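## Task

Move the cardboard box onto the coffee table in the adjoining room so it rests there unsupported by the robot, and never let the robot topple or finish leaning.

## Robot and tools

ROBOT. A Rainbow Robotics RB-Y1: a wheeled base (two drive wheels, two passive rear casters) 0.66 m long and 0.58 m wide, with its front edge 0.10 m ahead of the drive axle. On it stands a torso (squat, shift, pitch, yaw), a head with pan and tilt, and two 7-joint arms ending in parallel grippers. A bent leg can stick out past the base front. Each arm is rated for 3 kg; a heavy load held far forward can tip the robot over, and nothing prevents that. Loose objects may occasionally get nudged by outside pushes.

FRAMES. Base frame: origin on the floor midway between the drive wheels, x forward, y left, z up. The state reports chest, left_hand and right_hand in this frame. A hand point lies between its finger pads; fingers point along the hand's -z and close along its x. Reported hand positions are approximate, worse when reaching far. Odometry frame is the base frame at scene start; base_odometry counts wheel turns only (wheel slip looks like travel); heading is positive to the left, within -3.142 to 3.142.

TOOL execute_actions. Arguments: "actions", a list holding one action or none (empty just returns state and images), and optional "cameras": any of head_camera, left_wrist_camera, right_wrist_camera, all; omitted, null or ["all"] gives every camera, [] gives none. An action may contain:
- "base": exactly one of {"translate_m": d}, a relative straight drive from the current spot, metres, forward positive, -3 to 3; or {"rotate_rad": d}, a relative turn in place, radians, left/counter-clockwise positive, -3.2 to 3.2. No sideways motion. Offsets count from the base position in the latest reported state.
- "joints": a single object mapping joint names to absolute targets (radians; grippers in metres). Ranges and signs: torso_squat_rad 0 to 1.2 (0 tall, more lowers a level chest); torso_shift_rad -0.3 to 0.6 (positive pushes hips forward); torso_pitch_rad -0.2 to 1.4 (positive leans forward); torso_yaw_rad -1.5 to 1.5 (positive left). Per arm (left_/right_ prefix): shoulder_pitch_rad -2.356 to 2.356 (0 hanging, negative raises forward); left_shoulder_roll_rad 0 to 3.141 (positive out to the left); right_shoulder_roll_rad -3.141 to 0 (negative out to the right); shoulder_yaw_rad -2.094 to 2.094 (positive swings a bent forearm left, both arms); elbow_rad -2.617 to 0.01 (0 straight, negative bends forward); forearm_roll_rad -3.141 to 3.141 and hand_roll_rad -2.705 to 2.705 (positive counter-clockwise seen from above on a hanging arm, both arms); wrist_pitch_rad -1.57 to 1.919 (negative tips the hand forward); gripper_m 0 to 0.1 (pad gap). head_pan_rad -0.523 to 0.523 (positive left); head_tilt_rad -0.35 to 1.57 (positive down). Done-tolerance is ±0.02, grippers ±0.004. Torso combinations must also hold: squat+shift <= 1.52; squat-shift+pitch <= 1.57; shift+0.5 pitch-0.4 squat <= 0.7; shift+0.3 pitch-0.5 squat <= 0.39, otherwise the torso stops short as off_target.
- "speeds": caps for this action only: translate_m 0.05 to 0.4 m/s, rotate_rad 0.1 to 1.509 rad/s (maxima are defaults). A base move needing over 8.667 s is refused.
- "min_time_s": 0.1 to 8, the minimum duration of each arm and head motion.
Top joint speeds: arms 1 rad/s (forearm_roll, wrist_pitch, hand_roll 1.5), head 1.5, squat and pitch 0.3, shift 0.15, yaw 0.6, grippers 0.1 m/s. One action lasts at most 15 s. Unknown keys or out-of-range numbers refuse the call entirely. Parts left out of an action may keep chasing earlier targets.

Other tools: wait (seconds 0 to 10; robot keeps its last commands, returns state and images); zoom_image (camera, region [x0, y0, x1, y1] in pixels, top-left origin, at most 504 by 504; head images are 896x504, wrist images 644x364); read_manual (section "licences", no motion); finished_scene (scene 1 or 2; irreversible, reports success; call only once the object sits stably on the table). Replying without a tool call ends all scenes.

RESULTS. The "pictures" line lists the order of returned images. base_status and joint_status give each motion's ending: done (for the base, wheels turned the full amount even if slipping); off_target (resting short, possibly still pushing); limit_stop_at_<name> (built-in limit); contact_stop (torso or arm met hard resistance or too much load); time_out; stopped_with_arm (torso halted because an arm hit); limit_stop_at_own_body (self-collision guard acted before contact); not_followed, under a "joint command not followed" line with a "cause:" explaining an arm-collision check; limit_stop_at_motor_heat. A contact_stop, time_out or stopped_with_arm on one member stops its whole group (torso joints; left arm joints; right arm joints), which then hold where they are. on_its_own covers uncommanded parts; "held at" is the held target, not the actual position. MOTOR HOT warns from 65 °C; at 80 °C an OVER-TEMPERATURE FAULT brakes the robot. A torque fault (contact torque reaching a joint's load limit, held weight included) freezes everything for 10 s and skips the rest of the call; resend targets afterwards.

GRASPING. Command a gripper opening at least 0.005 m below the object's width; off_target is then expected.

AVOID. Dropping, slamming or shoving objects; the arms striking or pressing each other (grippers included — the check ignores hands); driving into furniture (the base keeps pushing and wheels spin); a bent leg pressing furniture, which can slide the robot back without odometry noticing. After a stop, first relieve pressure in a separate action, arms before torso. If both hands carry one object and the torso hits contact_stop at once with nothing in the way, resend all arm joints at their current joint_positions, then repeat the torso command.

Each tool is called as name([rows], argument=value, ...), one row to a line, values as JSON.

## Session

execute_actions(actions=[])

Scene clock: 0.00 s.
base_odometry: x=+0.000 y=+0.000 heading=+0.000 (m, m, rad; odometry frame)
base_status: not commanded
joint_positions: torso_squat_rad=+0.350 torso_shift_rad=+0.000 torso_pitch_rad=+0.000 torso_yaw_rad=-0.001 left_shoulder_pitch_rad=+0.040 left_shoulder_roll_rad=+0.014 left_shoulder_yaw_rad=-0.002 left_elbow_rad=-0.239 left_forearm_roll_rad=+0.032 left_wrist_pitch_rad=-0.003 left_hand_roll_rad=+0.004 left_gripper_m=+0.101 right_shoulder_pitch_rad=+0.034 right_shoulder_roll_rad=-0.057 right_shoulder_yaw_rad=-0.031 right_elbow_rad=-0.277 right_forearm_roll_rad=-0.033 right_wrist_pitch_rad=+0.008 right_hand_roll_rad=-0.020 right_gripper_m=+0.099 head_pan_rad=+0.000 head_tilt_rad=+0.399
joint_status: not commanded
chest: x=-0.2281 y=-0.0003 z=+1.2474 quat_wxyz=(+1.000, +0.000, +0.000, +0.000) (m; base frame)
left_hand: x=-0.1399 y=+0.2313 z=+0.5678 quat_wxyz=(+0.995, +0.006, -0.102, +0.022) (m; base frame)
right_hand: x=-0.1202 y=-0.2689 z=+0.5720 quat_wxyz=(+0.991, -0.028, -0.119, -0.044) (m; base frame)
pictures: head_camera, left_wrist_camera, right_wrist_camera
Images, in order (width x height): head_camera 896x504, left_wrist_camera 644x364, right_wrist_camera 644x364.

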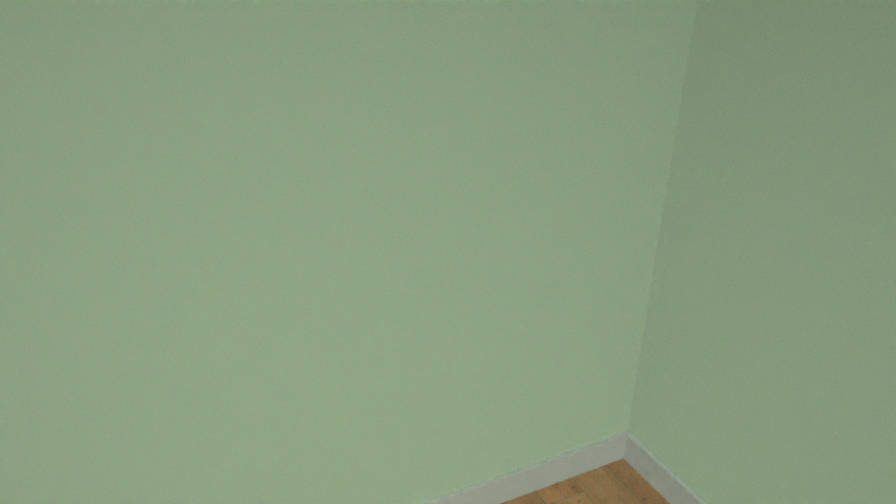

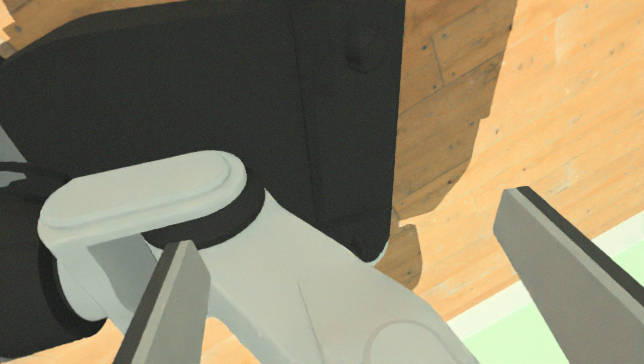

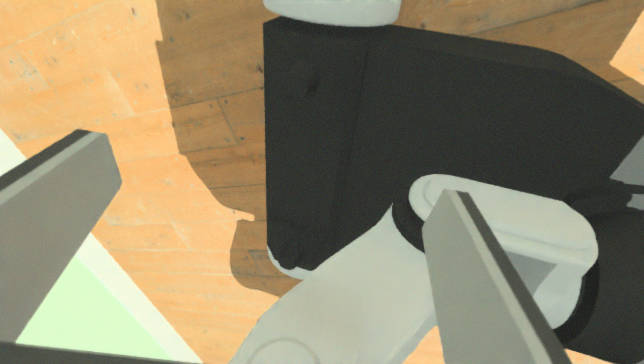

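execute_actions([
  {"base":{"rotate_rad":1.9},"joints":{"head_tilt_rad":0.5,"head_pan_rad":-0.5,"torso_squat_rad":0}},
], cameras=["head_camera"])

execute_actions([
  {"joints":{"head_pan_rad":0.5}},
], cameras=["head_camera"])

Scene clock: 18.53 s.
base_odometry: x=+0.000 y=+0.000 heading=+1.899 (m, m, rad; odometry frame)
base_status: done
joint_positions: torso_squat_rad=+0.000 torso_shift_rad=+0.000 torso_pitch_rad=+0.000 torso_yaw_rad=-0.001 left_shoulder_pitch_rad=+0.040 left_shoulder_roll_rad=+0.014 left_shoulder_yaw_rad=-0.002 left_elbow_rad=-0.239 left_forearm_roll_rad=+0.032 left_wrist_pitch_rad=-0.003 left_hand_roll_rad=+0.004 left_gripper_m=+0.101 right_shoulder_pitch_rad=+0.034 right_shoulder_roll_rad=-0.057 right_shoulder_yaw_rad=-0.031 right_elbow_rad=-0.277 right_forearm_roll_rad=-0.033 right_wrist_pitch_rad=+0.008 right_hand_roll_rad=-0.020 right_gripper_m=+0.099 head_pan_rad=-0.500 head_tilt_rad=+0.500
joint_status: all done
chest: x=-0.2282 y=-0.0003 z=+1.2899 quat_wxyz=(+1.000, +0.000, +0.000, +0.000) (m; base frame)
left_hand: x=-0.1400 y=+0.2313 z=+0.6103 quat_wxyz=(+0.995, +0.006, -0.102, +0.022) (m; base frame)
right_hand: x=-0.1203 y=-0.2689 z=+0.6146 quat_wxyz=(+0.991, -0.028, -0.119, -0.044) (m; base frame)
pictures: head_camera
Images, in order (width x height): head_camera 896x504.

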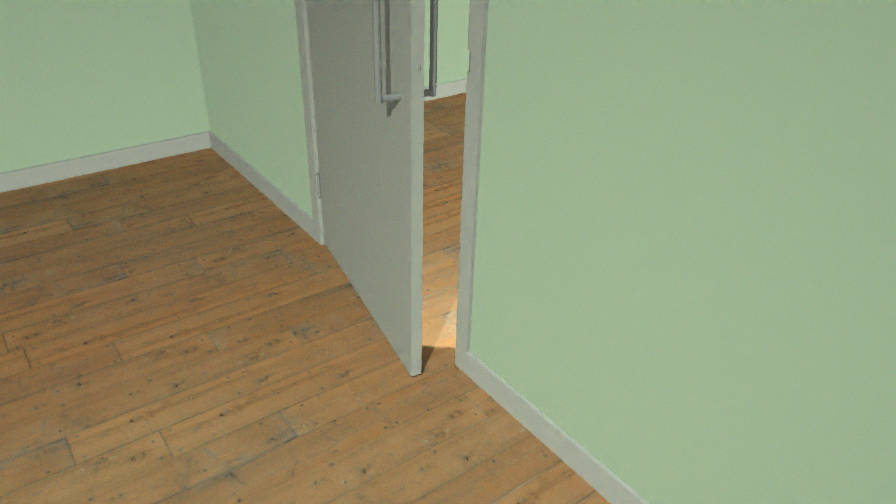

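Scene clock: 19.87 s.
base_odometry: x=+0.000 y=+0.000 heading=+1.899 (m, m, rad; odometry frame)
base_status: not commanded
joint_positions: torso_squat_rad=+0.000 torso_shift_rad=+0.000 torso_pitch_rad=+0.000 torso_yaw_rad=-0.001 left_shoulder_pitch_rad=+0.040 left_shoulder_roll_rad=+0.014 left_shoulder_yaw_rad=-0.002 left_elbow_rad=-0.239 left_forearm_roll_rad=+0.032 left_wrist_pitch_rad=-0.003 left_hand_roll_rad=+0.004 left_gripper_m=+0.101 right_shoulder_pitch_rad=+0.034 right_shoulder_roll_rad=-0.057 right_shoulder_yaw_rad=-0.031 right_elbow_rad=-0.277 right_forearm_roll_rad=-0.033 right_wrist_pitch_rad=+0.008 right_hand_roll_rad=-0.020 right_gripper_m=+0.099 head_pan_rad=+0.500 head_tilt_rad=+0.500
joint_status: all done
chest: x=-0.2282 y=-0.0003 z=+1.2899 quat_wxyz=(+1.000, +0.000, +0.000, +0.000) (m; base frame)
left_hand: x=-0.1400 y=+0.2313 z=+0.6103 quat_wxyz=(+0.995, +0.006, -0.102, +0.022) (m; base frame)
right_hand: x=-0.1203 y=-0.2689 z=+0.6146 quat_wxyz=(+0.991, -0.028, -0.119, -0.044) (m; base frame)
pictures: head_camera
Images, in order (width x height): head_camera 896x504.

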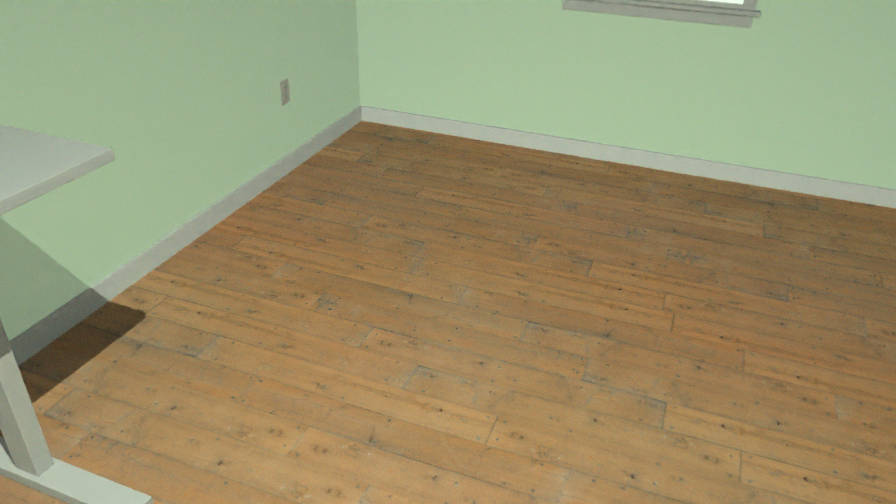

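execute_actions([
  {"joints":{"torso_yaw_rad":1.0}},
], cameras=["head_camera"])

Scene clock: 26.57 s.
base_odometry: x=+0.000 y=+0.000 heading=+1.899 (m, m, rad; odometry frame)
base_status: not commanded
joint_positions: torso_squat_rad=+0.000 torso_shift_rad=+0.000 torso_pitch_rad=+0.000 torso_yaw_rad=+1.000 left_shoulder_pitch_rad=+0.040 left_shoulder_roll_rad=+0.014 left_shoulder_yaw_rad=-0.002 left_elbow_rad=-0.239 left_forearm_roll_rad=+0.032 left_wrist_pitch_rad=-0.003 left_hand_roll_rad=+0.004 left_gripper_m=+0.101 right_shoulder_pitch_rad=+0.034 right_shoulder_roll_rad=-0.057 right_shoulder_yaw_rad=-0.031 right_elbow_rad=-0.277 right_forearm_roll_rad=-0.033 right_wrist_pitch_rad=+0.008 right_hand_roll_rad=-0.020 right_gripper_m=+0.099 head_pan_rad=+0.500 head_tilt_rad=+0.500
joint_status: all done
chest: x=-0.2282 y=-0.0003 z=+1.2899 quat_wxyz=(+0.878, +0.000, +0.000, +0.479) (m; base frame)
left_hand: x=-0.3753 y=+0.1988 z=+0.6103 quat_wxyz=(+0.862, +0.054, -0.087, +0.496) (m; base frame)
right_hand: x=+0.0565 y=-0.0543 z=+0.6147 quat_wxyz=(+0.891, +0.033, -0.119, +0.438) (m; base frame)
pictures: head_camera
Images, in order (width x height): head_camera 896x504.

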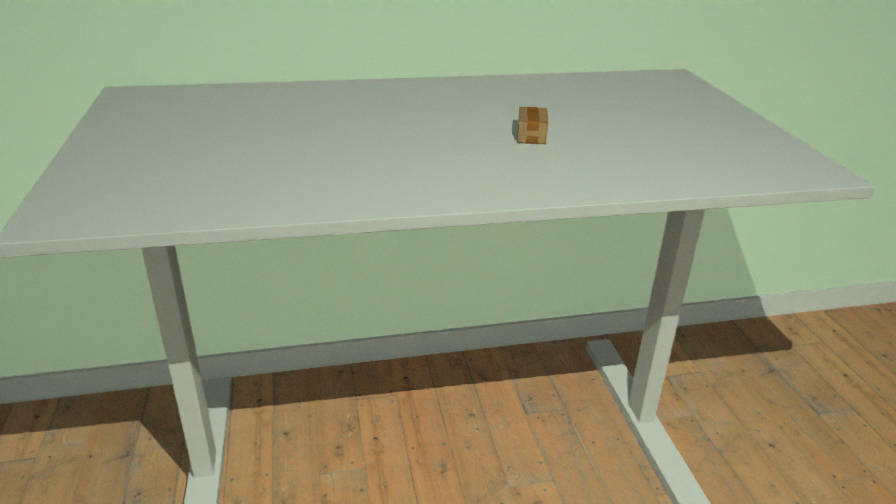

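execute_actions([
  {"base":{"rotate_rad":1.32},"joints":{"torso_yaw_rad":0,"head_pan_rad":0,"left_shoulder_pitch_rad":-1.13,"left_shoulder_roll_rad":0.195,"left_shoulder_yaw_rad":0.314,"left_elbow_rad":-1.643,"left_wrist_pitch_rad":1.915,"left_forearm_roll_rad":0,"left_hand_roll_rad":1.82}},
], cameras=["head_camera"])

execute_actions([
  {"base":{"translate_m":1.1},"joints":{"torso_pitch_rad":0.4,"head_tilt_rad":0.5,"head_pan_rad":0.2}},
])

Scene clock: 55.97 s.
base_odometry: x=+0.000 y=+0.000 heading=-3.064 (m, m, rad; odometry frame)
base_status: done
joint_positions: torso_squat_rad=+0.000 torso_shift_rad=+0.000 torso_pitch_rad=+0.000 torso_yaw_rad=+0.000 left_shoulder_pitch_rad=-1.130 left_shoulder_roll_rad=+0.195 left_shoulder_yaw_rad=+0.314 left_elbow_rad=-1.643 left_forearm_roll_rad=+0.000 left_wrist_pitch_rad=+1.915 left_hand_roll_rad=+1.820 left_gripper_m=+0.101 right_shoulder_pitch_rad=+0.034 right_shoulder_roll_rad=-0.057 right_shoulder_yaw_rad=-0.031 right_elbow_rad=-0.277 right_forearm_roll_rad=-0.033 right_wrist_pitch_rad=+0.008 right_hand_roll_rad=-0.020 right_gripper_m=+0.099 head_pan_rad=+0.000 head_tilt_rad=+0.500
joint_status: all done
chest: x=-0.2282 y=-0.0004 z=+1.2899 quat_wxyz=(+1.000, +0.000, +0.000, +0.000) (m; base frame)
left_hand: x=+0.3297 y=+0.2194 z=+1.3437 quat_wxyz=(+0.561, -0.320, -0.249, +0.722) (m; base frame)
right_hand: x=-0.1201 y=-0.2688 z=+0.6146 quat_wxyz=(+0.992, -0.028, -0.119, -0.043) (m; base frame)
pictures: head_camera
Images, in order (width x height): head_camera 896x504.

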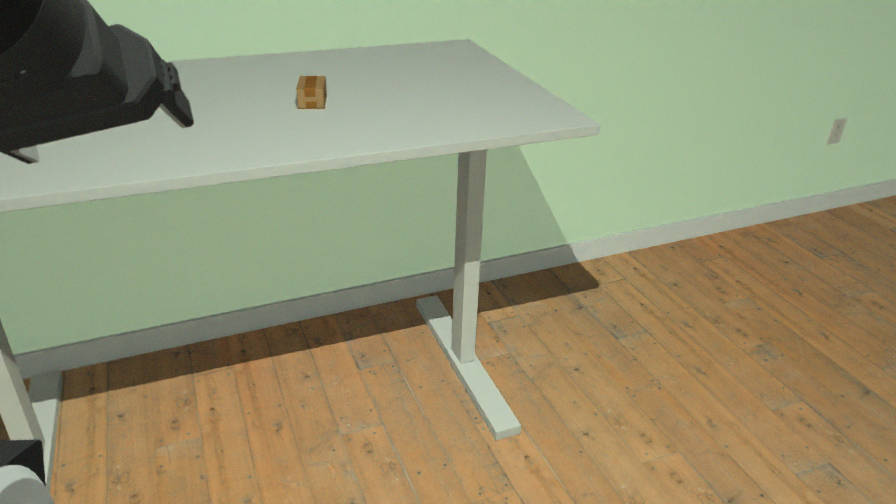

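Scene clock: 60.27 s.
base_odometry: x=-1.097 y=-0.086 heading=-3.063 (m, m, rad; odometry frame)
base_status: done
joint_positions: torso_squat_rad=+0.000 torso_shift_rad=+0.000 torso_pitch_rad=+0.400 torso_yaw_rad=+0.000 left_shoulder_pitch_rad=-1.130 left_shoulder_roll_rad=+0.195 left_shoulder_yaw_rad=+0.314 left_elbow_rad=-1.643 left_forearm_roll_rad=+0.000 left_wrist_pitch_rad=+1.915 left_hand_roll_rad=+1.820 left_gripper_m=+0.101 right_shoulder_pitch_rad=+0.034 right_shoulder_roll_rad=-0.057 right_shoulder_yaw_rad=-0.031 right_elbow_rad=-0.277 right_forearm_roll_rad=-0.033 right_wrist_pitch_rad=+0.008 right_hand_roll_rad=-0.020 right_gripper_m=+0.099 head_pan_rad=+0.200 head_tilt_rad=+0.500
joint_status: all done
chest: x=-0.1075 y=-0.0004 z=+1.2655 quat_wxyz=(+0.980, +0.000, +0.199, +0.000) (m; base frame)
left_hand: x=+0.4273 y=+0.2195 z=+1.0974 quat_wxyz=(+0.600, -0.170, -0.132, +0.771) (m; base frame)
right_hand: x=-0.2709 y=-0.2688 z=+0.6013 quat_wxyz=(+0.995, -0.036, +0.080, -0.037) (m; base frame)
pictures: head_camera, left_wrist_camera, right_wrist_camera
Images, in order (width x height): head_camera 896x504, left_wrist_camera 644x364, right_wrist_camera 644x364.

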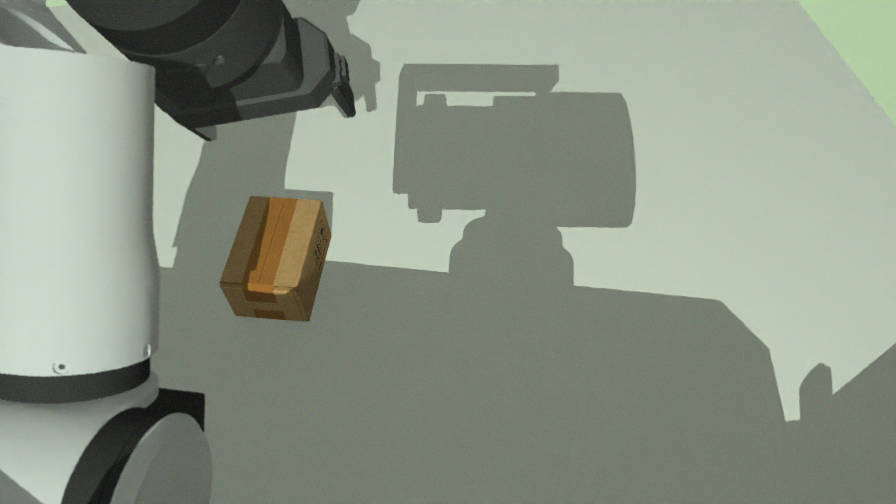

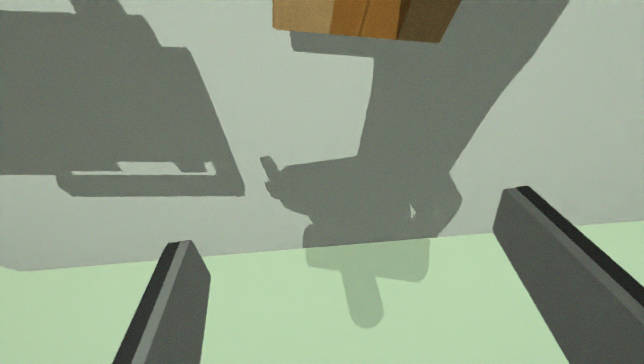

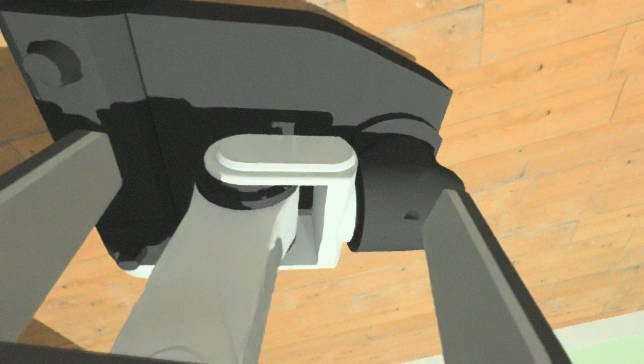

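execute_actions([
  {"joints":{"left_shoulder_pitch_rad":-0.90,"left_shoulder_roll_rad":0.14,"left_shoulder_yaw_rad":0.271,"left_elbow_rad":-1.815,"left_wrist_pitch_rad":1.888,"left_hand_roll_rad":1.68}},
], cameras=["head_camera","left_wrist_camera"])

Scene clock: 79.77 s.
base_odometry: x=-1.097 y=-0.086 heading=-3.063 (m, m, rad; odometry frame)
base_status: not commanded
joint_positions: torso_squat_rad=+0.000 torso_shift_rad=+0.000 torso_pitch_rad=+0.400 torso_yaw_rad=+0.000 left_shoulder_pitch_rad=-0.900 left_shoulder_roll_rad=+0.140 left_shoulder_yaw_rad=+0.271 left_elbow_rad=-1.815 left_forearm_roll_rad=+0.000 left_wrist_pitch_rad=+1.888 left_hand_roll_rad=+1.680 left_gripper_m=+0.101 right_shoulder_pitch_rad=+0.034 right_shoulder_roll_rad=-0.057 right_shoulder_yaw_rad=-0.031 right_elbow_rad=-0.277 right_forearm_roll_rad=-0.033 right_wrist_pitch_rad=+0.008 right_hand_roll_rad=-0.020 right_gripper_m=+0.099 head_pan_rad=+0.200 head_tilt_rad=+0.500
joint_status: all done
chest: x=-0.1075 y=-0.0003 z=+1.2655 quat_wxyz=(+0.980, +0.000, +0.199, +0.000) (m; base frame)
left_hand: x=+0.3801 y=+0.2259 z=+1.0402 quat_wxyz=(+0.653, -0.144, -0.137, +0.731) (m; base frame)
right_hand: x=-0.2710 y=-0.2688 z=+0.6014 quat_wxyz=(+0.995, -0.036, +0.080, -0.037) (m; base frame)
pictures: head_camera, left_wrist_camera
Images, in order (width x height): head_camera 896x504, left_wrist_camera 644x364.

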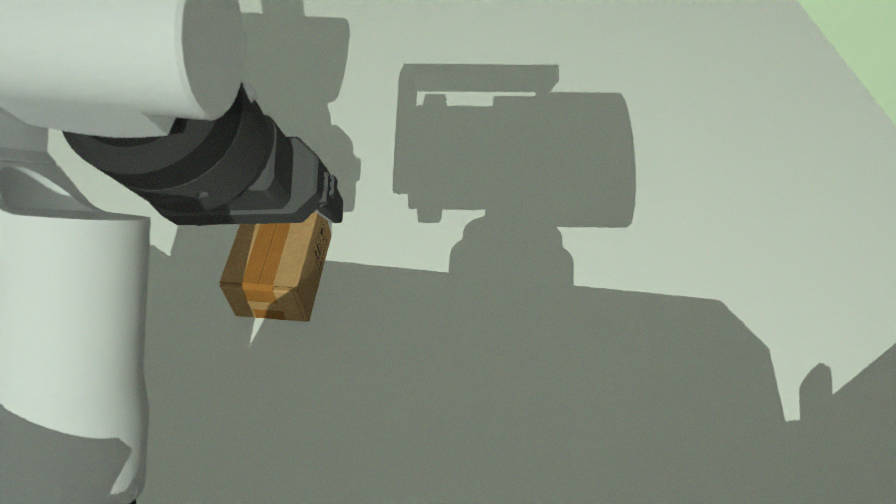

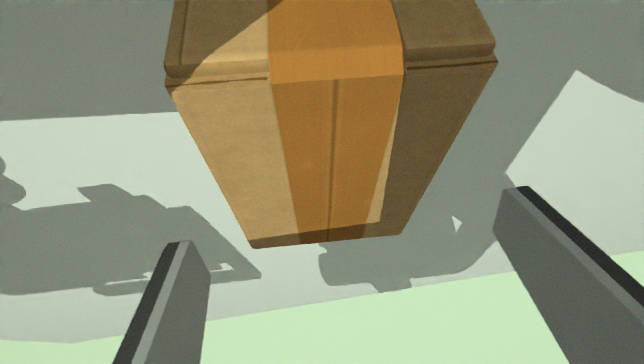

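execute_actions([
  {"joints":{"left_shoulder_pitch_rad":-1.01,"left_shoulder_roll_rad":0.171,"left_shoulder_yaw_rad":0.294,"left_elbow_rad":-1.506,"left_wrist_pitch_rad":1.89},"min_time_s":1},
], cameras=["head_camera","left_wrist_camera"])

Scene clock: 94.17 s.
base_odometry: x=-1.097 y=-0.086 heading=-3.063 (m, m, rad; odometry frame)
base_status: not commanded
joint_positions: torso_squat_rad=+0.000 torso_shift_rad=+0.000 torso_pitch_rad=+0.400 torso_yaw_rad=+0.000 left_shoulder_pitch_rad=-1.009 left_shoulder_roll_rad=+0.171 left_shoulder_yaw_rad=+0.294 left_elbow_rad=-1.506 left_forearm_roll_rad=+0.000 left_wrist_pitch_rad=+1.890 left_hand_roll_rad=+1.680 left_gripper_m=+0.101 right_shoulder_pitch_rad=+0.034 right_shoulder_roll_rad=-0.057 right_shoulder_yaw_rad=-0.031 right_elbow_rad=-0.277 right_forearm_roll_rad=-0.033 right_wrist_pitch_rad=+0.008 right_hand_roll_rad=-0.020 right_gripper_m=+0.099 head_pan_rad=+0.200 head_tilt_rad=+0.500
joint_status: all done
chest: x=-0.1075 y=-0.0003 z=+1.2655 quat_wxyz=(+0.980, +0.000, +0.199, +0.000) (m; base frame)
left_hand: x=+0.3854 y=+0.2265 z=+1.0006 quat_wxyz=(+0.662, -0.071, -0.071, +0.743) (m; base frame)
right_hand: x=-0.2710 y=-0.2688 z=+0.6014 quat_wxyz=(+0.995, -0.036, +0.080, -0.037) (m; base frame)
pictures: head_camera, left_wrist_camera
Images, in order (width x height): head_camera 896x504, left_wrist_camera 644x364.

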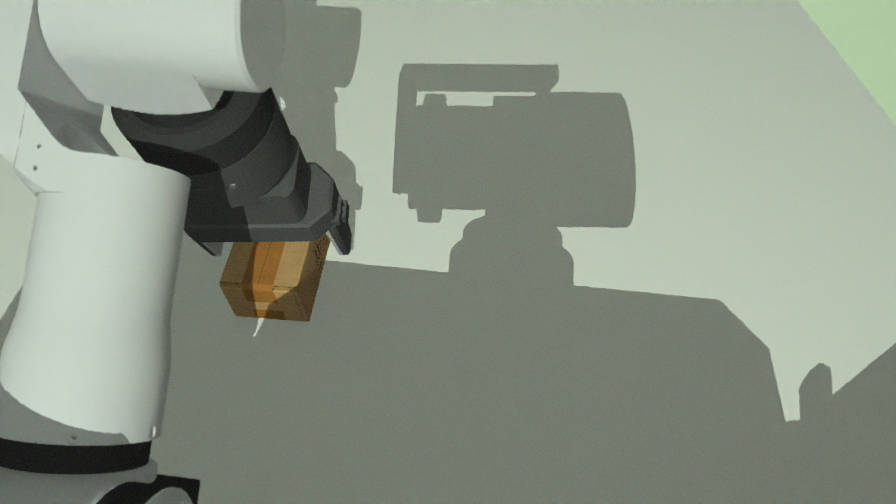

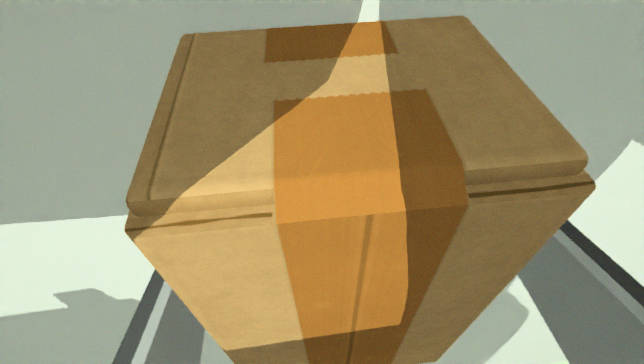

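execute_actions([
  {"joints":{"left_gripper_m":0.045}},
], cameras=["left_wrist_camera"])

execute_actions([
  {"joints":{"torso_pitch_rad":0.3}},
], cameras=["left_wrist_camera"])

Scene clock: 103.20 s.
base_odometry: x=-1.097 y=-0.086 heading=-3.063 (m, m, rad; odometry frame)
base_status: not commanded
joint_positions: torso_squat_rad=+0.000 torso_shift_rad=+0.000 torso_pitch_rad=+0.400 torso_yaw_rad=+0.000 left_shoulder_pitch_rad=-1.009 left_shoulder_roll_rad=+0.171 left_shoulder_yaw_rad=+0.294 left_elbow_rad=-1.506 left_forearm_roll_rad=+0.000 left_wrist_pitch_rad=+1.890 left_hand_roll_rad=+1.680 left_gripper_m=+0.060 right_shoulder_pitch_rad=+0.034 right_shoulder_roll_rad=-0.057 right_shoulder_yaw_rad=-0.031 right_elbow_rad=-0.277 right_forearm_roll_rad=-0.033 right_wrist_pitch_rad=+0.008 right_hand_roll_rad=-0.020 right_gripper_m=+0.099 head_pan_rad=+0.200 head_tilt_rad=+0.500
joint_status: left_gripper_m off_target (ended at +0.060, target +0.045)
chest: x=-0.1075 y=-0.0003 z=+1.2655 quat_wxyz=(+0.980, +0.000, +0.199, +0.000) (m; base frame)
left_hand: x=+0.3854 y=+0.2265 z=+1.0006 quat_wxyz=(+0.662, -0.071, -0.071, +0.743) (m; base frame)
right_hand: x=-0.2710 y=-0.2688 z=+0.6014 quat_wxyz=(+0.995, -0.036, +0.080, -0.037) (m; base frame)
pictures: left_wrist_camera
Images, in order (width x height): left_wrist_camera 644x364.

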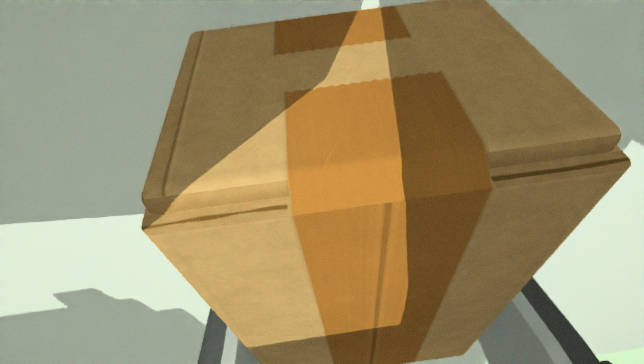

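Scene clock: 104.30 s.
base_odometry: x=-1.097 y=-0.086 heading=-3.063 (m, m, rad; odometry frame)
base_status: not commanded
joint_positions: torso_squat_rad=+0.000 torso_shift_rad=+0.000 torso_pitch_rad=+0.300 torso_yaw_rad=+0.000 left_shoulder_pitch_rad=-1.010 left_shoulder_roll_rad=+0.171 left_shoulder_yaw_rad=+0.294 left_elbow_rad=-1.506 left_forearm_roll_rad=+0.000 left_wrist_pitch_rad=+1.890 left_hand_roll_rad=+1.680 left_gripper_m=+0.060 right_shoulder_pitch_rad=+0.034 right_shoulder_roll_rad=-0.057 right_shoulder_yaw_rad=-0.031 right_elbow_rad=-0.277 right_forearm_roll_rad=-0.033 right_wrist_pitch_rad=+0.008 right_hand_roll_rad=-0.020 right_gripper_m=+0.099 head_pan_rad=+0.200 head_tilt_rad=+0.500
joint_status: all done
chest: x=-0.1365 y=-0.0004 z=+1.2761 quat_wxyz=(+0.989, +0.000, +0.150, +0.000) (m; base frame)
left_hand: x=+0.3803 y=+0.2264 z=+1.0617 quat_wxyz=(+0.658, -0.108, -0.104, +0.738) (m; base frame)
right_hand: x=-0.2330 y=-0.2688 z=+0.5990 quat_wxyz=(+0.998, -0.034, +0.030, -0.038) (m; base frame)
pictures: left_wrist_camera
Images, in order (width x height): left_wrist_camera 644x364.

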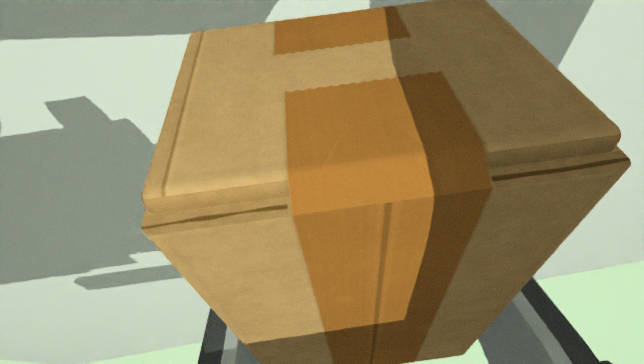

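execute_actions([
  {"base":{"translate_m":-1.1},"joints":{"torso_pitch_rad":0.0,"head_pan_rad":-0.1,"head_tilt_rad":0.5,"right_gripper_m":0}},
], cameras=[])

execute_actions([
  {"base":{"rotate_rad":-1.814},"joints":{"left_shoulder_pitch_rad":0.0,"left_shoulder_roll_rad":0.05,"left_shoulder_yaw_rad":0,"left_elbow_rad":-0.3,"left_wrist_pitch_rad":0.3,"left_hand_roll_rad":1.57,"right_shoulder_pitch_rad":-1.92,"right_shoulder_roll_rad":-0.473,"right_shoulder_yaw_rad":-0.327,"right_elbow_rad":0,"right_wrist_pitch_rad":0,"right_forearm_roll_rad":0,"right_hand_roll_rad":0},"min_time_s":3},
], cameras=["head_camera"])

execute_actions([
  {"base":{"translate_m":0.8},"joints":{"head_tilt_rad":0.1,"head_pan_rad":-0.2}},
], cameras=["head_camera","right_wrist_camera"])

Scene clock: 133.73 s.
base_odometry: x=+0.000 y=+0.001 heading=-3.061 (m, m, rad; odometry frame)
base_status: done
joint_positions: torso_squat_rad=+0.000 torso_shift_rad=+0.000 torso_pitch_rad=+0.000 torso_yaw_rad=+0.000 left_shoulder_pitch_rad=-1.010 left_shoulder_roll_rad=+0.171 left_shoulder_yaw_rad=+0.294 left_elbow_rad=-1.506 left_forearm_roll_rad=+0.000 left_wrist_pitch_rad=+1.890 left_hand_roll_rad=+1.680 left_gripper_m=+0.060 right_shoulder_pitch_rad=+0.034 right_shoulder_roll_rad=-0.057 right_shoulder_yaw_rad=-0.031 right_elbow_rad=-0.277 right_forearm_roll_rad=-0.033 right_wrist_pitch_rad=+0.008 right_hand_roll_rad=-0.020 right_gripper_m=+0.000 head_pan_rad=-0.100 head_tilt_rad=+0.500
joint_status: all done
chest: x=-0.2280 y=-0.0004 z=+1.2899 quat_wxyz=(+1.000, +0.000, +0.000, +0.000) (m; base frame)
left_hand: x=+0.3292 y=+0.2264 z=+1.2380 quat_wxyz=(+0.635, -0.217, -0.201, +0.714) (m; base frame)
right_hand: x=-0.1201 y=-0.2688 z=+0.6145 quat_wxyz=(+0.992, -0.028, -0.119, -0.043) (m; base frame)
pictures: none
No camera images: the call's "cameras" was empty. Leave "cameras" out to get every camera's image.

Scene clock: 137.90 s.
base_odometry: x=+0.000 y=+0.001 heading=+1.408 (m, m, rad; odometry frame)
base_status: done
joint_positions: torso_squat_rad=+0.000 torso_shift_rad=+0.000 torso_pitch_rad=+0.000 torso_yaw_rad=+0.000 left_shoulder_pitch_rad=+0.000 left_shoulder_roll_rad=+0.050 left_shoulder_yaw_rad=+0.000 left_elbow_rad=-0.300 left_forearm_roll_rad=+0.000 left_wrist_pitch_rad=+0.300 left_hand_roll_rad=+1.570 left_gripper_m=+0.060 right_shoulder_pitch_rad=-1.920 right_shoulder_roll_rad=-0.473 right_shoulder_yaw_rad=-0.327 right_elbow_rad=+0.000 right_forearm_roll_rad=+0.000 right_wrist_pitch_rad=+0.000 right_hand_roll_rad=+0.000 right_gripper_m=+0.000 head_pan_rad=-0.100 head_tilt_rad=+0.500
joint_status: all done
chest: x=-0.2281 y=-0.0003 z=+1.2899 quat_wxyz=(+1.000, +0.000, +0.000, +0.000) (m; base frame)
left_hand: x=-0.1509 y=+0.2580 z=+0.6107 quat_wxyz=(+0.707, +0.018, -0.018, +0.707) (m; base frame)
right_hand: x=+0.4830 y=-0.2205 z=+1.6454 quat_wxyz=(+0.565, +0.000, -0.825, +0.000) (m; base frame)
pictures: head_camera
Images, in order (width x height): head_camera 896x504.

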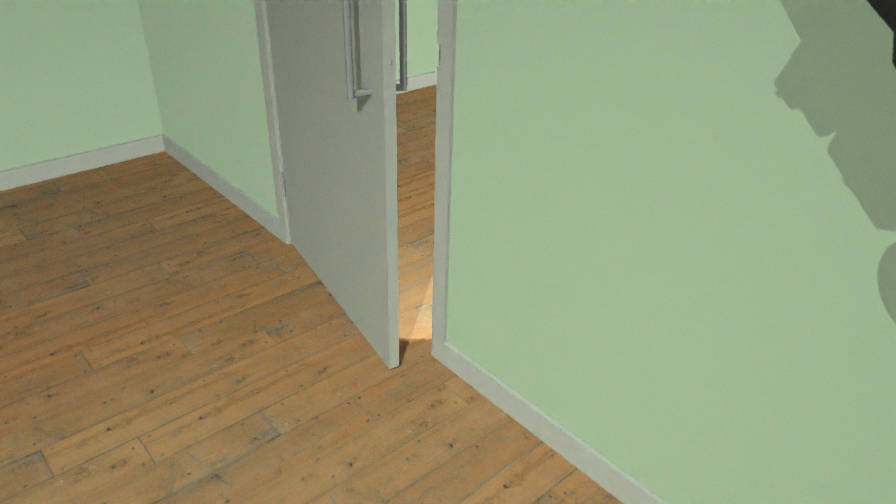

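Scene clock: 141.50 s.
base_odometry: x=+0.130 y=+0.790 heading=+1.407 (m, m, rad; odometry frame)
base_status: done
joint_positions: torso_squat_rad=+0.000 torso_shift_rad=+0.000 torso_pitch_rad=+0.000 torso_yaw_rad=+0.000 left_shoulder_pitch_rad=+0.000 left_shoulder_roll_rad=+0.050 left_shoulder_yaw_rad=+0.000 left_elbow_rad=-0.300 left_forearm_roll_rad=+0.000 left_wrist_pitch_rad=+0.300 left_hand_roll_rad=+1.570 left_gripper_m=+0.060 right_shoulder_pitch_rad=-1.920 right_shoulder_roll_rad=-0.473 right_shoulder_yaw_rad=-0.327 right_elbow_rad=+0.000 right_forearm_roll_rad=+0.000 right_wrist_pitch_rad=+0.000 right_hand_roll_rad=+0.000 right_gripper_m=+0.000 head_pan_rad=-0.200 head_tilt_rad=+0.100
joint_status: all done
chest: x=-0.2280 y=-0.0003 z=+1.2899 quat_wxyz=(+1.000, +0.000, +0.000, +0.000) (m; base frame)
left_hand: x=-0.1510 y=+0.2580 z=+0.6107 quat_wxyz=(+0.707, +0.018, -0.018, +0.707) (m; base frame)
right_hand: x=+0.4832 y=-0.2205 z=+1.6452 quat_wxyz=(+0.565, +0.000, -0.825, +0.000) (m; base frame)
pictures: head_camera, right_wrist_camera
Images, in order (width x height): head_camera 896x504, right_wrist_camera 644x364.

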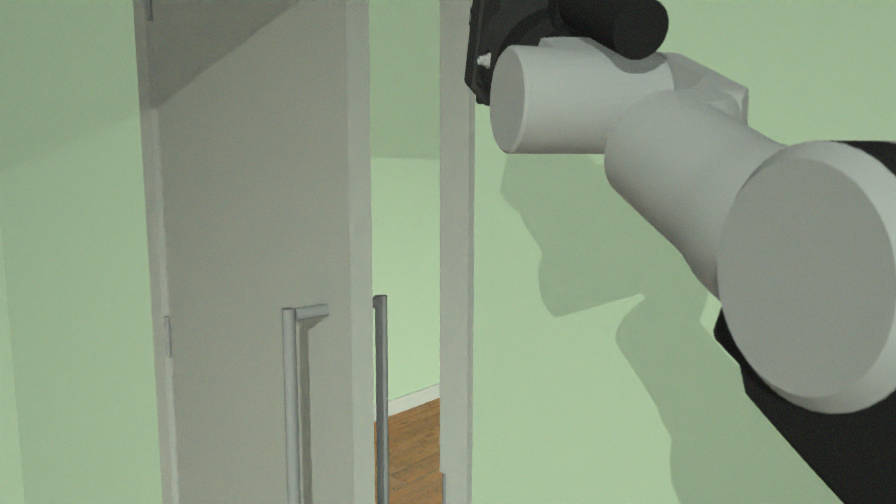

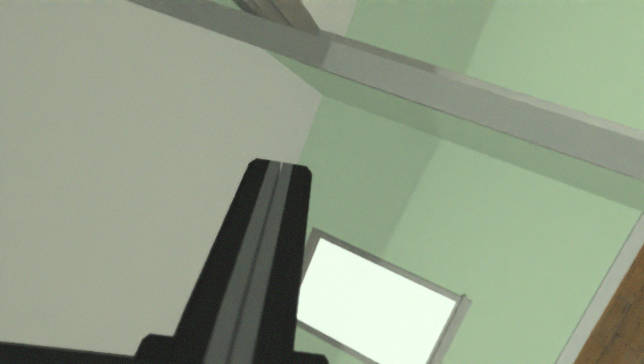

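execute_actions([
  {"base":{"translate_m":0.3},"joints":{"head_tilt_rad":-0.1,"head_pan_rad":-0.2}},
], cameras=["head_camera","right_wrist_camera"])

Scene clock: 149.43 s.
base_odometry: x=+0.179 y=+1.086 heading=+1.406 (m, m, rad; odometry frame)
base_status: done
joint_positions: torso_squat_rad=+0.000 torso_shift_rad=+0.000 torso_pitch_rad=+0.000 torso_yaw_rad=+0.000 left_shoulder_pitch_rad=+0.000 left_shoulder_roll_rad=+0.050 left_shoulder_yaw_rad=+0.000 left_elbow_rad=-0.300 left_forearm_roll_rad=+0.000 left_wrist_pitch_rad=+0.300 left_hand_roll_rad=+1.570 left_gripper_m=+0.060 right_shoulder_pitch_rad=-1.920 right_shoulder_roll_rad=-0.473 right_shoulder_yaw_rad=-0.327 right_elbow_rad=+0.000 right_forearm_roll_rad=+0.000 right_wrist_pitch_rad=+0.000 right_hand_roll_rad=+0.000 right_gripper_m=+0.000 head_pan_rad=-0.200 head_tilt_rad=-0.100
joint_status: all done
chest: x=-0.2280 y=-0.0003 z=+1.2899 quat_wxyz=(+1.000, +0.000, +0.000, +0.000) (m; base frame)
left_hand: x=-0.1510 y=+0.2579 z=+0.6107 quat_wxyz=(+0.707, +0.018, -0.018, +0.707) (m; base frame)
right_hand: x=+0.4832 y=-0.2205 z=+1.6452 quat_wxyz=(+0.565, +0.000, -0.825, +0.000) (m; base frame)
pictures: head_camera, right_wrist_camera
Images, in order (width x height): head_camera 896x504, right_wrist_camera 644x364.

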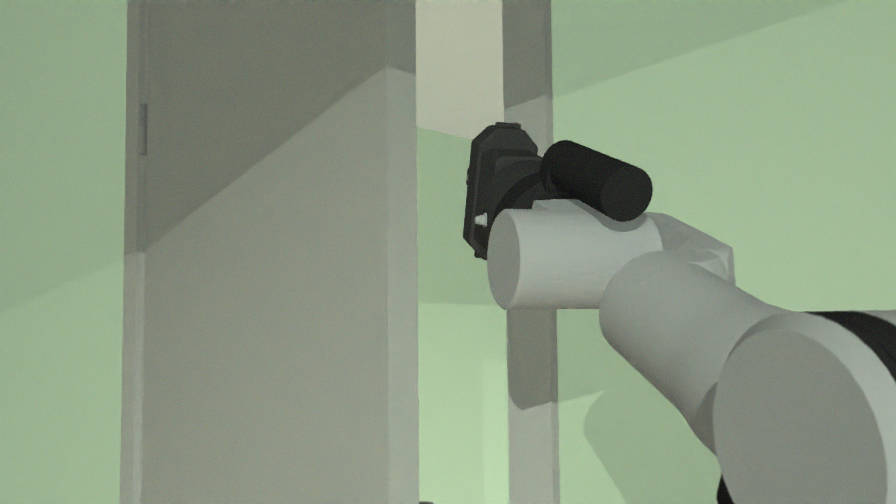

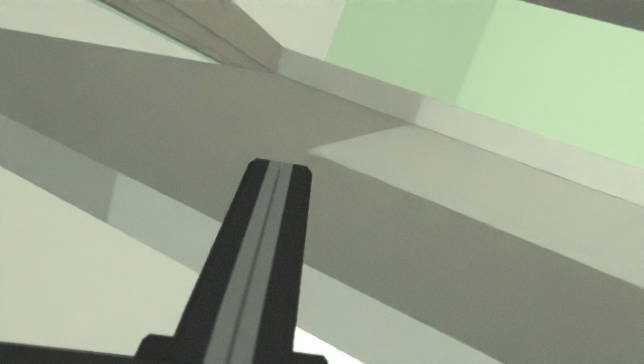

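execute_actions([
  {"base":{"translate_m":0.1},"speeds":{"translate_m":0.1}},
], cameras=["head_camera","right_wrist_camera"])

Scene clock: 156.97 s.
base_odometry: x=+0.196 y=+1.184 heading=+1.405 (m, m, rad; odometry frame)
base_status: done
joint_positions: torso_squat_rad=+0.000 torso_shift_rad=+0.000 torso_pitch_rad=+0.000 torso_yaw_rad=+0.000 left_shoulder_pitch_rad=+0.000 left_shoulder_roll_rad=+0.050 left_shoulder_yaw_rad=+0.000 left_elbow_rad=-0.300 left_forearm_roll_rad=+0.000 left_wrist_pitch_rad=+0.300 left_hand_roll_rad=+1.570 left_gripper_m=+0.060 right_shoulder_pitch_rad=-1.920 right_shoulder_roll_rad=-0.473 right_shoulder_yaw_rad=-0.327 right_elbow_rad=+0.000 right_forearm_roll_rad=+0.000 right_wrist_pitch_rad=+0.000 right_hand_roll_rad=+0.000 right_gripper_m=+0.000 head_pan_rad=-0.200 head_tilt_rad=-0.100
joint_status: not commanded
chest: x=-0.2279 y=-0.0003 z=+1.2899 quat_wxyz=(+1.000, +0.000, +0.000, +0.000) (m; base frame)
left_hand: x=-0.1510 y=+0.2579 z=+0.6107 quat_wxyz=(+0.707, +0.018, -0.018, +0.707) (m; base frame)
right_hand: x=+0.4834 y=-0.2205 z=+1.6451 quat_wxyz=(+0.565, +0.000, -0.825, +0.000) (m; base frame)
pictures: head_camera, right_wrist_camera
Images, in order (width x height): head_camera 896x504, right_wrist_camera 644x364.

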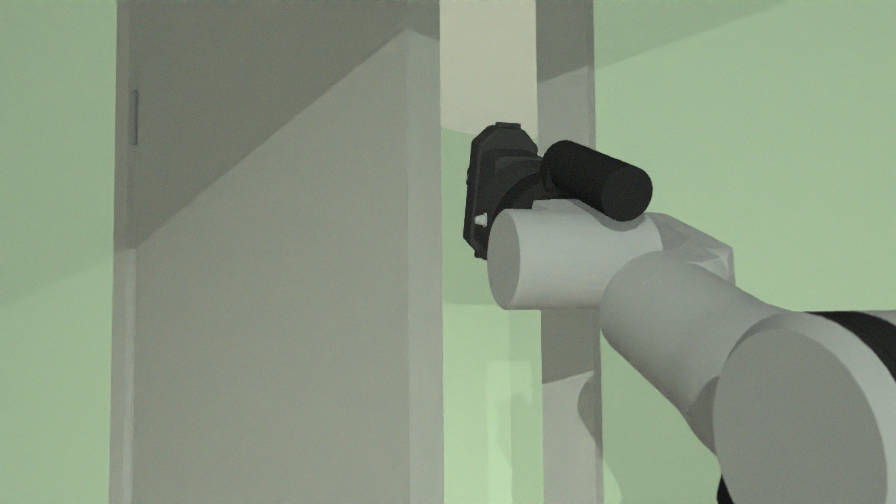

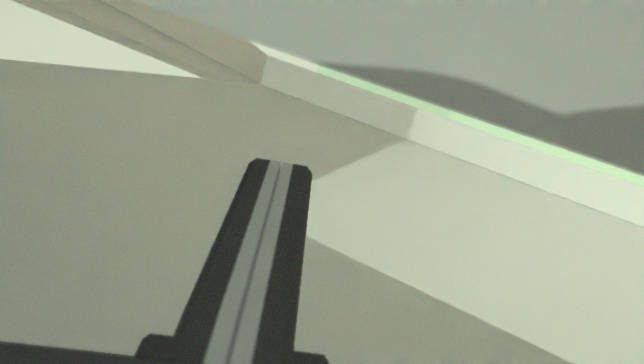

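execute_actions([
  {"base":{"translate_m":0.12},"speeds":{"translate_m":0.06},"joints":{"right_shoulder_roll_rad":-0.05,"head_pan_rad":0.2,"head_tilt_rad":0.8},"min_time_s":2.5},
], cameras=["head_camera","right_wrist_camera"])

Scene clock: 166.30 s.
base_odometry: x=+0.216 y=+1.303 heading=+1.403 (m, m, rad; odometry frame)
base_status: done
joint_positions: torso_squat_rad=+0.000 torso_shift_rad=+0.000 torso_pitch_rad=+0.000 torso_yaw_rad=+0.000 left_shoulder_pitch_rad=+0.000 left_shoulder_roll_rad=+0.050 left_shoulder_yaw_rad=+0.000 left_elbow_rad=-0.300 left_forearm_roll_rad=+0.000 left_wrist_pitch_rad=+0.300 left_hand_roll_rad=+1.570 left_gripper_m=+0.060 right_shoulder_pitch_rad=-1.926 right_shoulder_roll_rad=-0.370 right_shoulder_yaw_rad=-0.327 right_elbow_rad=-0.004 right_forearm_roll_rad=+0.000 right_wrist_pitch_rad=-0.001 right_hand_roll_rad=+0.000 right_gripper_m=+0.000 head_pan_rad=+0.200 head_tilt_rad=+0.800
joint_status: right_shoulder_roll_rad contact_stop (moved +0.103 of +0.423); the others done
on_its_own: right_shoulder_roll_rad is held at -0.370, not at your -0.050, since a contact_stop
chest: x=-0.2280 y=-0.0003 z=+1.2899 quat_wxyz=(+1.000, +0.000, +0.000, +0.000) (m; base frame)
left_hand: x=-0.1510 y=+0.2579 z=+0.6107 quat_wxyz=(+0.707, +0.018, -0.018, +0.707) (m; base frame)
right_hand: x=+0.4863 y=-0.1445 z=+1.6264 quat_wxyz=(+0.574, +0.029, -0.817, +0.041) (m; base frame)
pictures: head_camera, right_wrist_camera
Images, in order (width x height): head_camera 896x504, right_wrist_camera 644x364.

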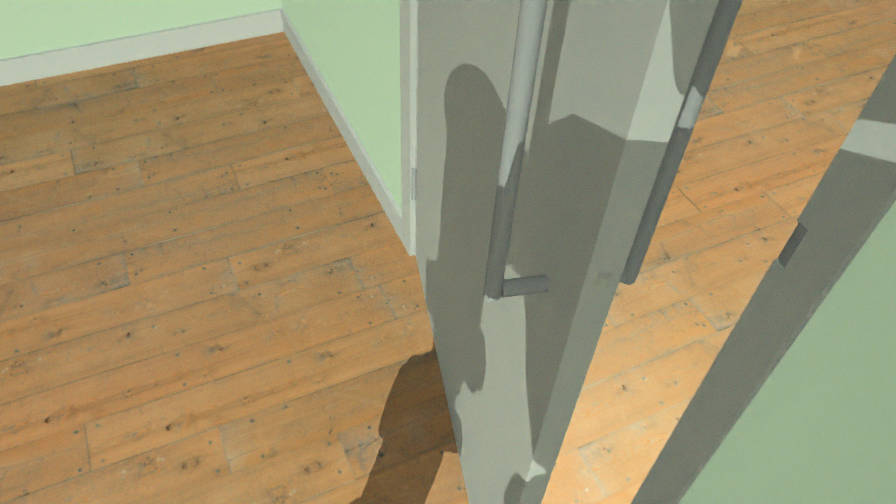

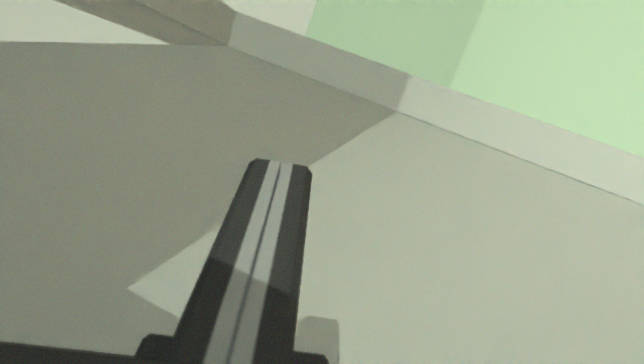

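execute_actions([
  {"joints":{"right_shoulder_roll_rad":-0.05,"right_shoulder_pitch_rad":-1.92,"right_elbow_rad":0},"min_time_s":2.5},
], cameras=["head_camera","right_wrist_camera"])

Scene clock: 176.37 s.
base_odometry: x=+0.216 y=+1.303 heading=+1.403 (m, m, rad; odometry frame)
base_status: not commanded
joint_positions: torso_squat_rad=+0.000 torso_shift_rad=+0.000 torso_pitch_rad=+0.000 torso_yaw_rad=+0.000 left_shoulder_pitch_rad=+0.000 left_shoulder_roll_rad=+0.050 left_shoulder_yaw_rad=+0.000 left_elbow_rad=-0.300 left_forearm_roll_rad=+0.000 left_wrist_pitch_rad=+0.300 left_hand_roll_rad=+1.570 left_gripper_m=+0.060 right_shoulder_pitch_rad=-1.920 right_shoulder_roll_rad=-0.050 right_shoulder_yaw_rad=-0.327 right_elbow_rad=+0.000 right_forearm_roll_rad=+0.000 right_wrist_pitch_rad=-0.001 right_hand_roll_rad=+0.000 right_gripper_m=+0.000 head_pan_rad=+0.200 head_tilt_rad=+0.800
joint_status: all done
chest: x=-0.2280 y=-0.0004 z=+1.2899 quat_wxyz=(+1.000, +0.000, +0.000, +0.000) (m; base frame)
left_hand: x=-0.1510 y=+0.2579 z=+0.6107 quat_wxyz=(+0.707, +0.018, -0.018, +0.707) (m; base frame)
right_hand: x=+0.4568 y=+0.0756 z=+1.5278 quat_wxyz=(+0.608, +0.113, -0.769, +0.163) (m; base frame)
pictures: head_camera, right_wrist_camera
Images, in order (width x height): head_camera 896x504, right_wrist_camera 644x364.

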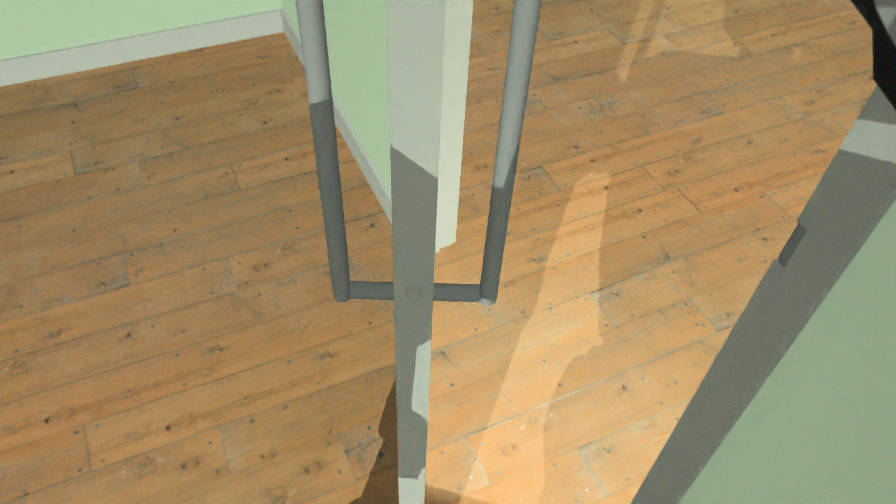

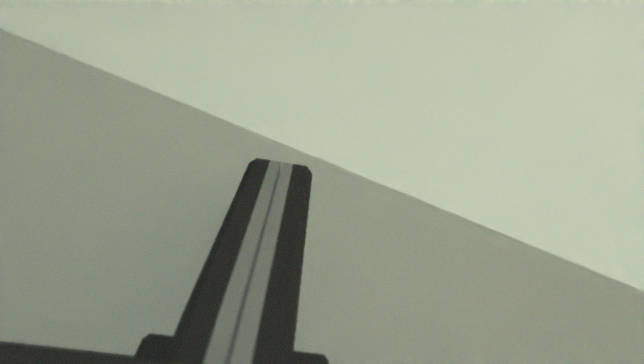

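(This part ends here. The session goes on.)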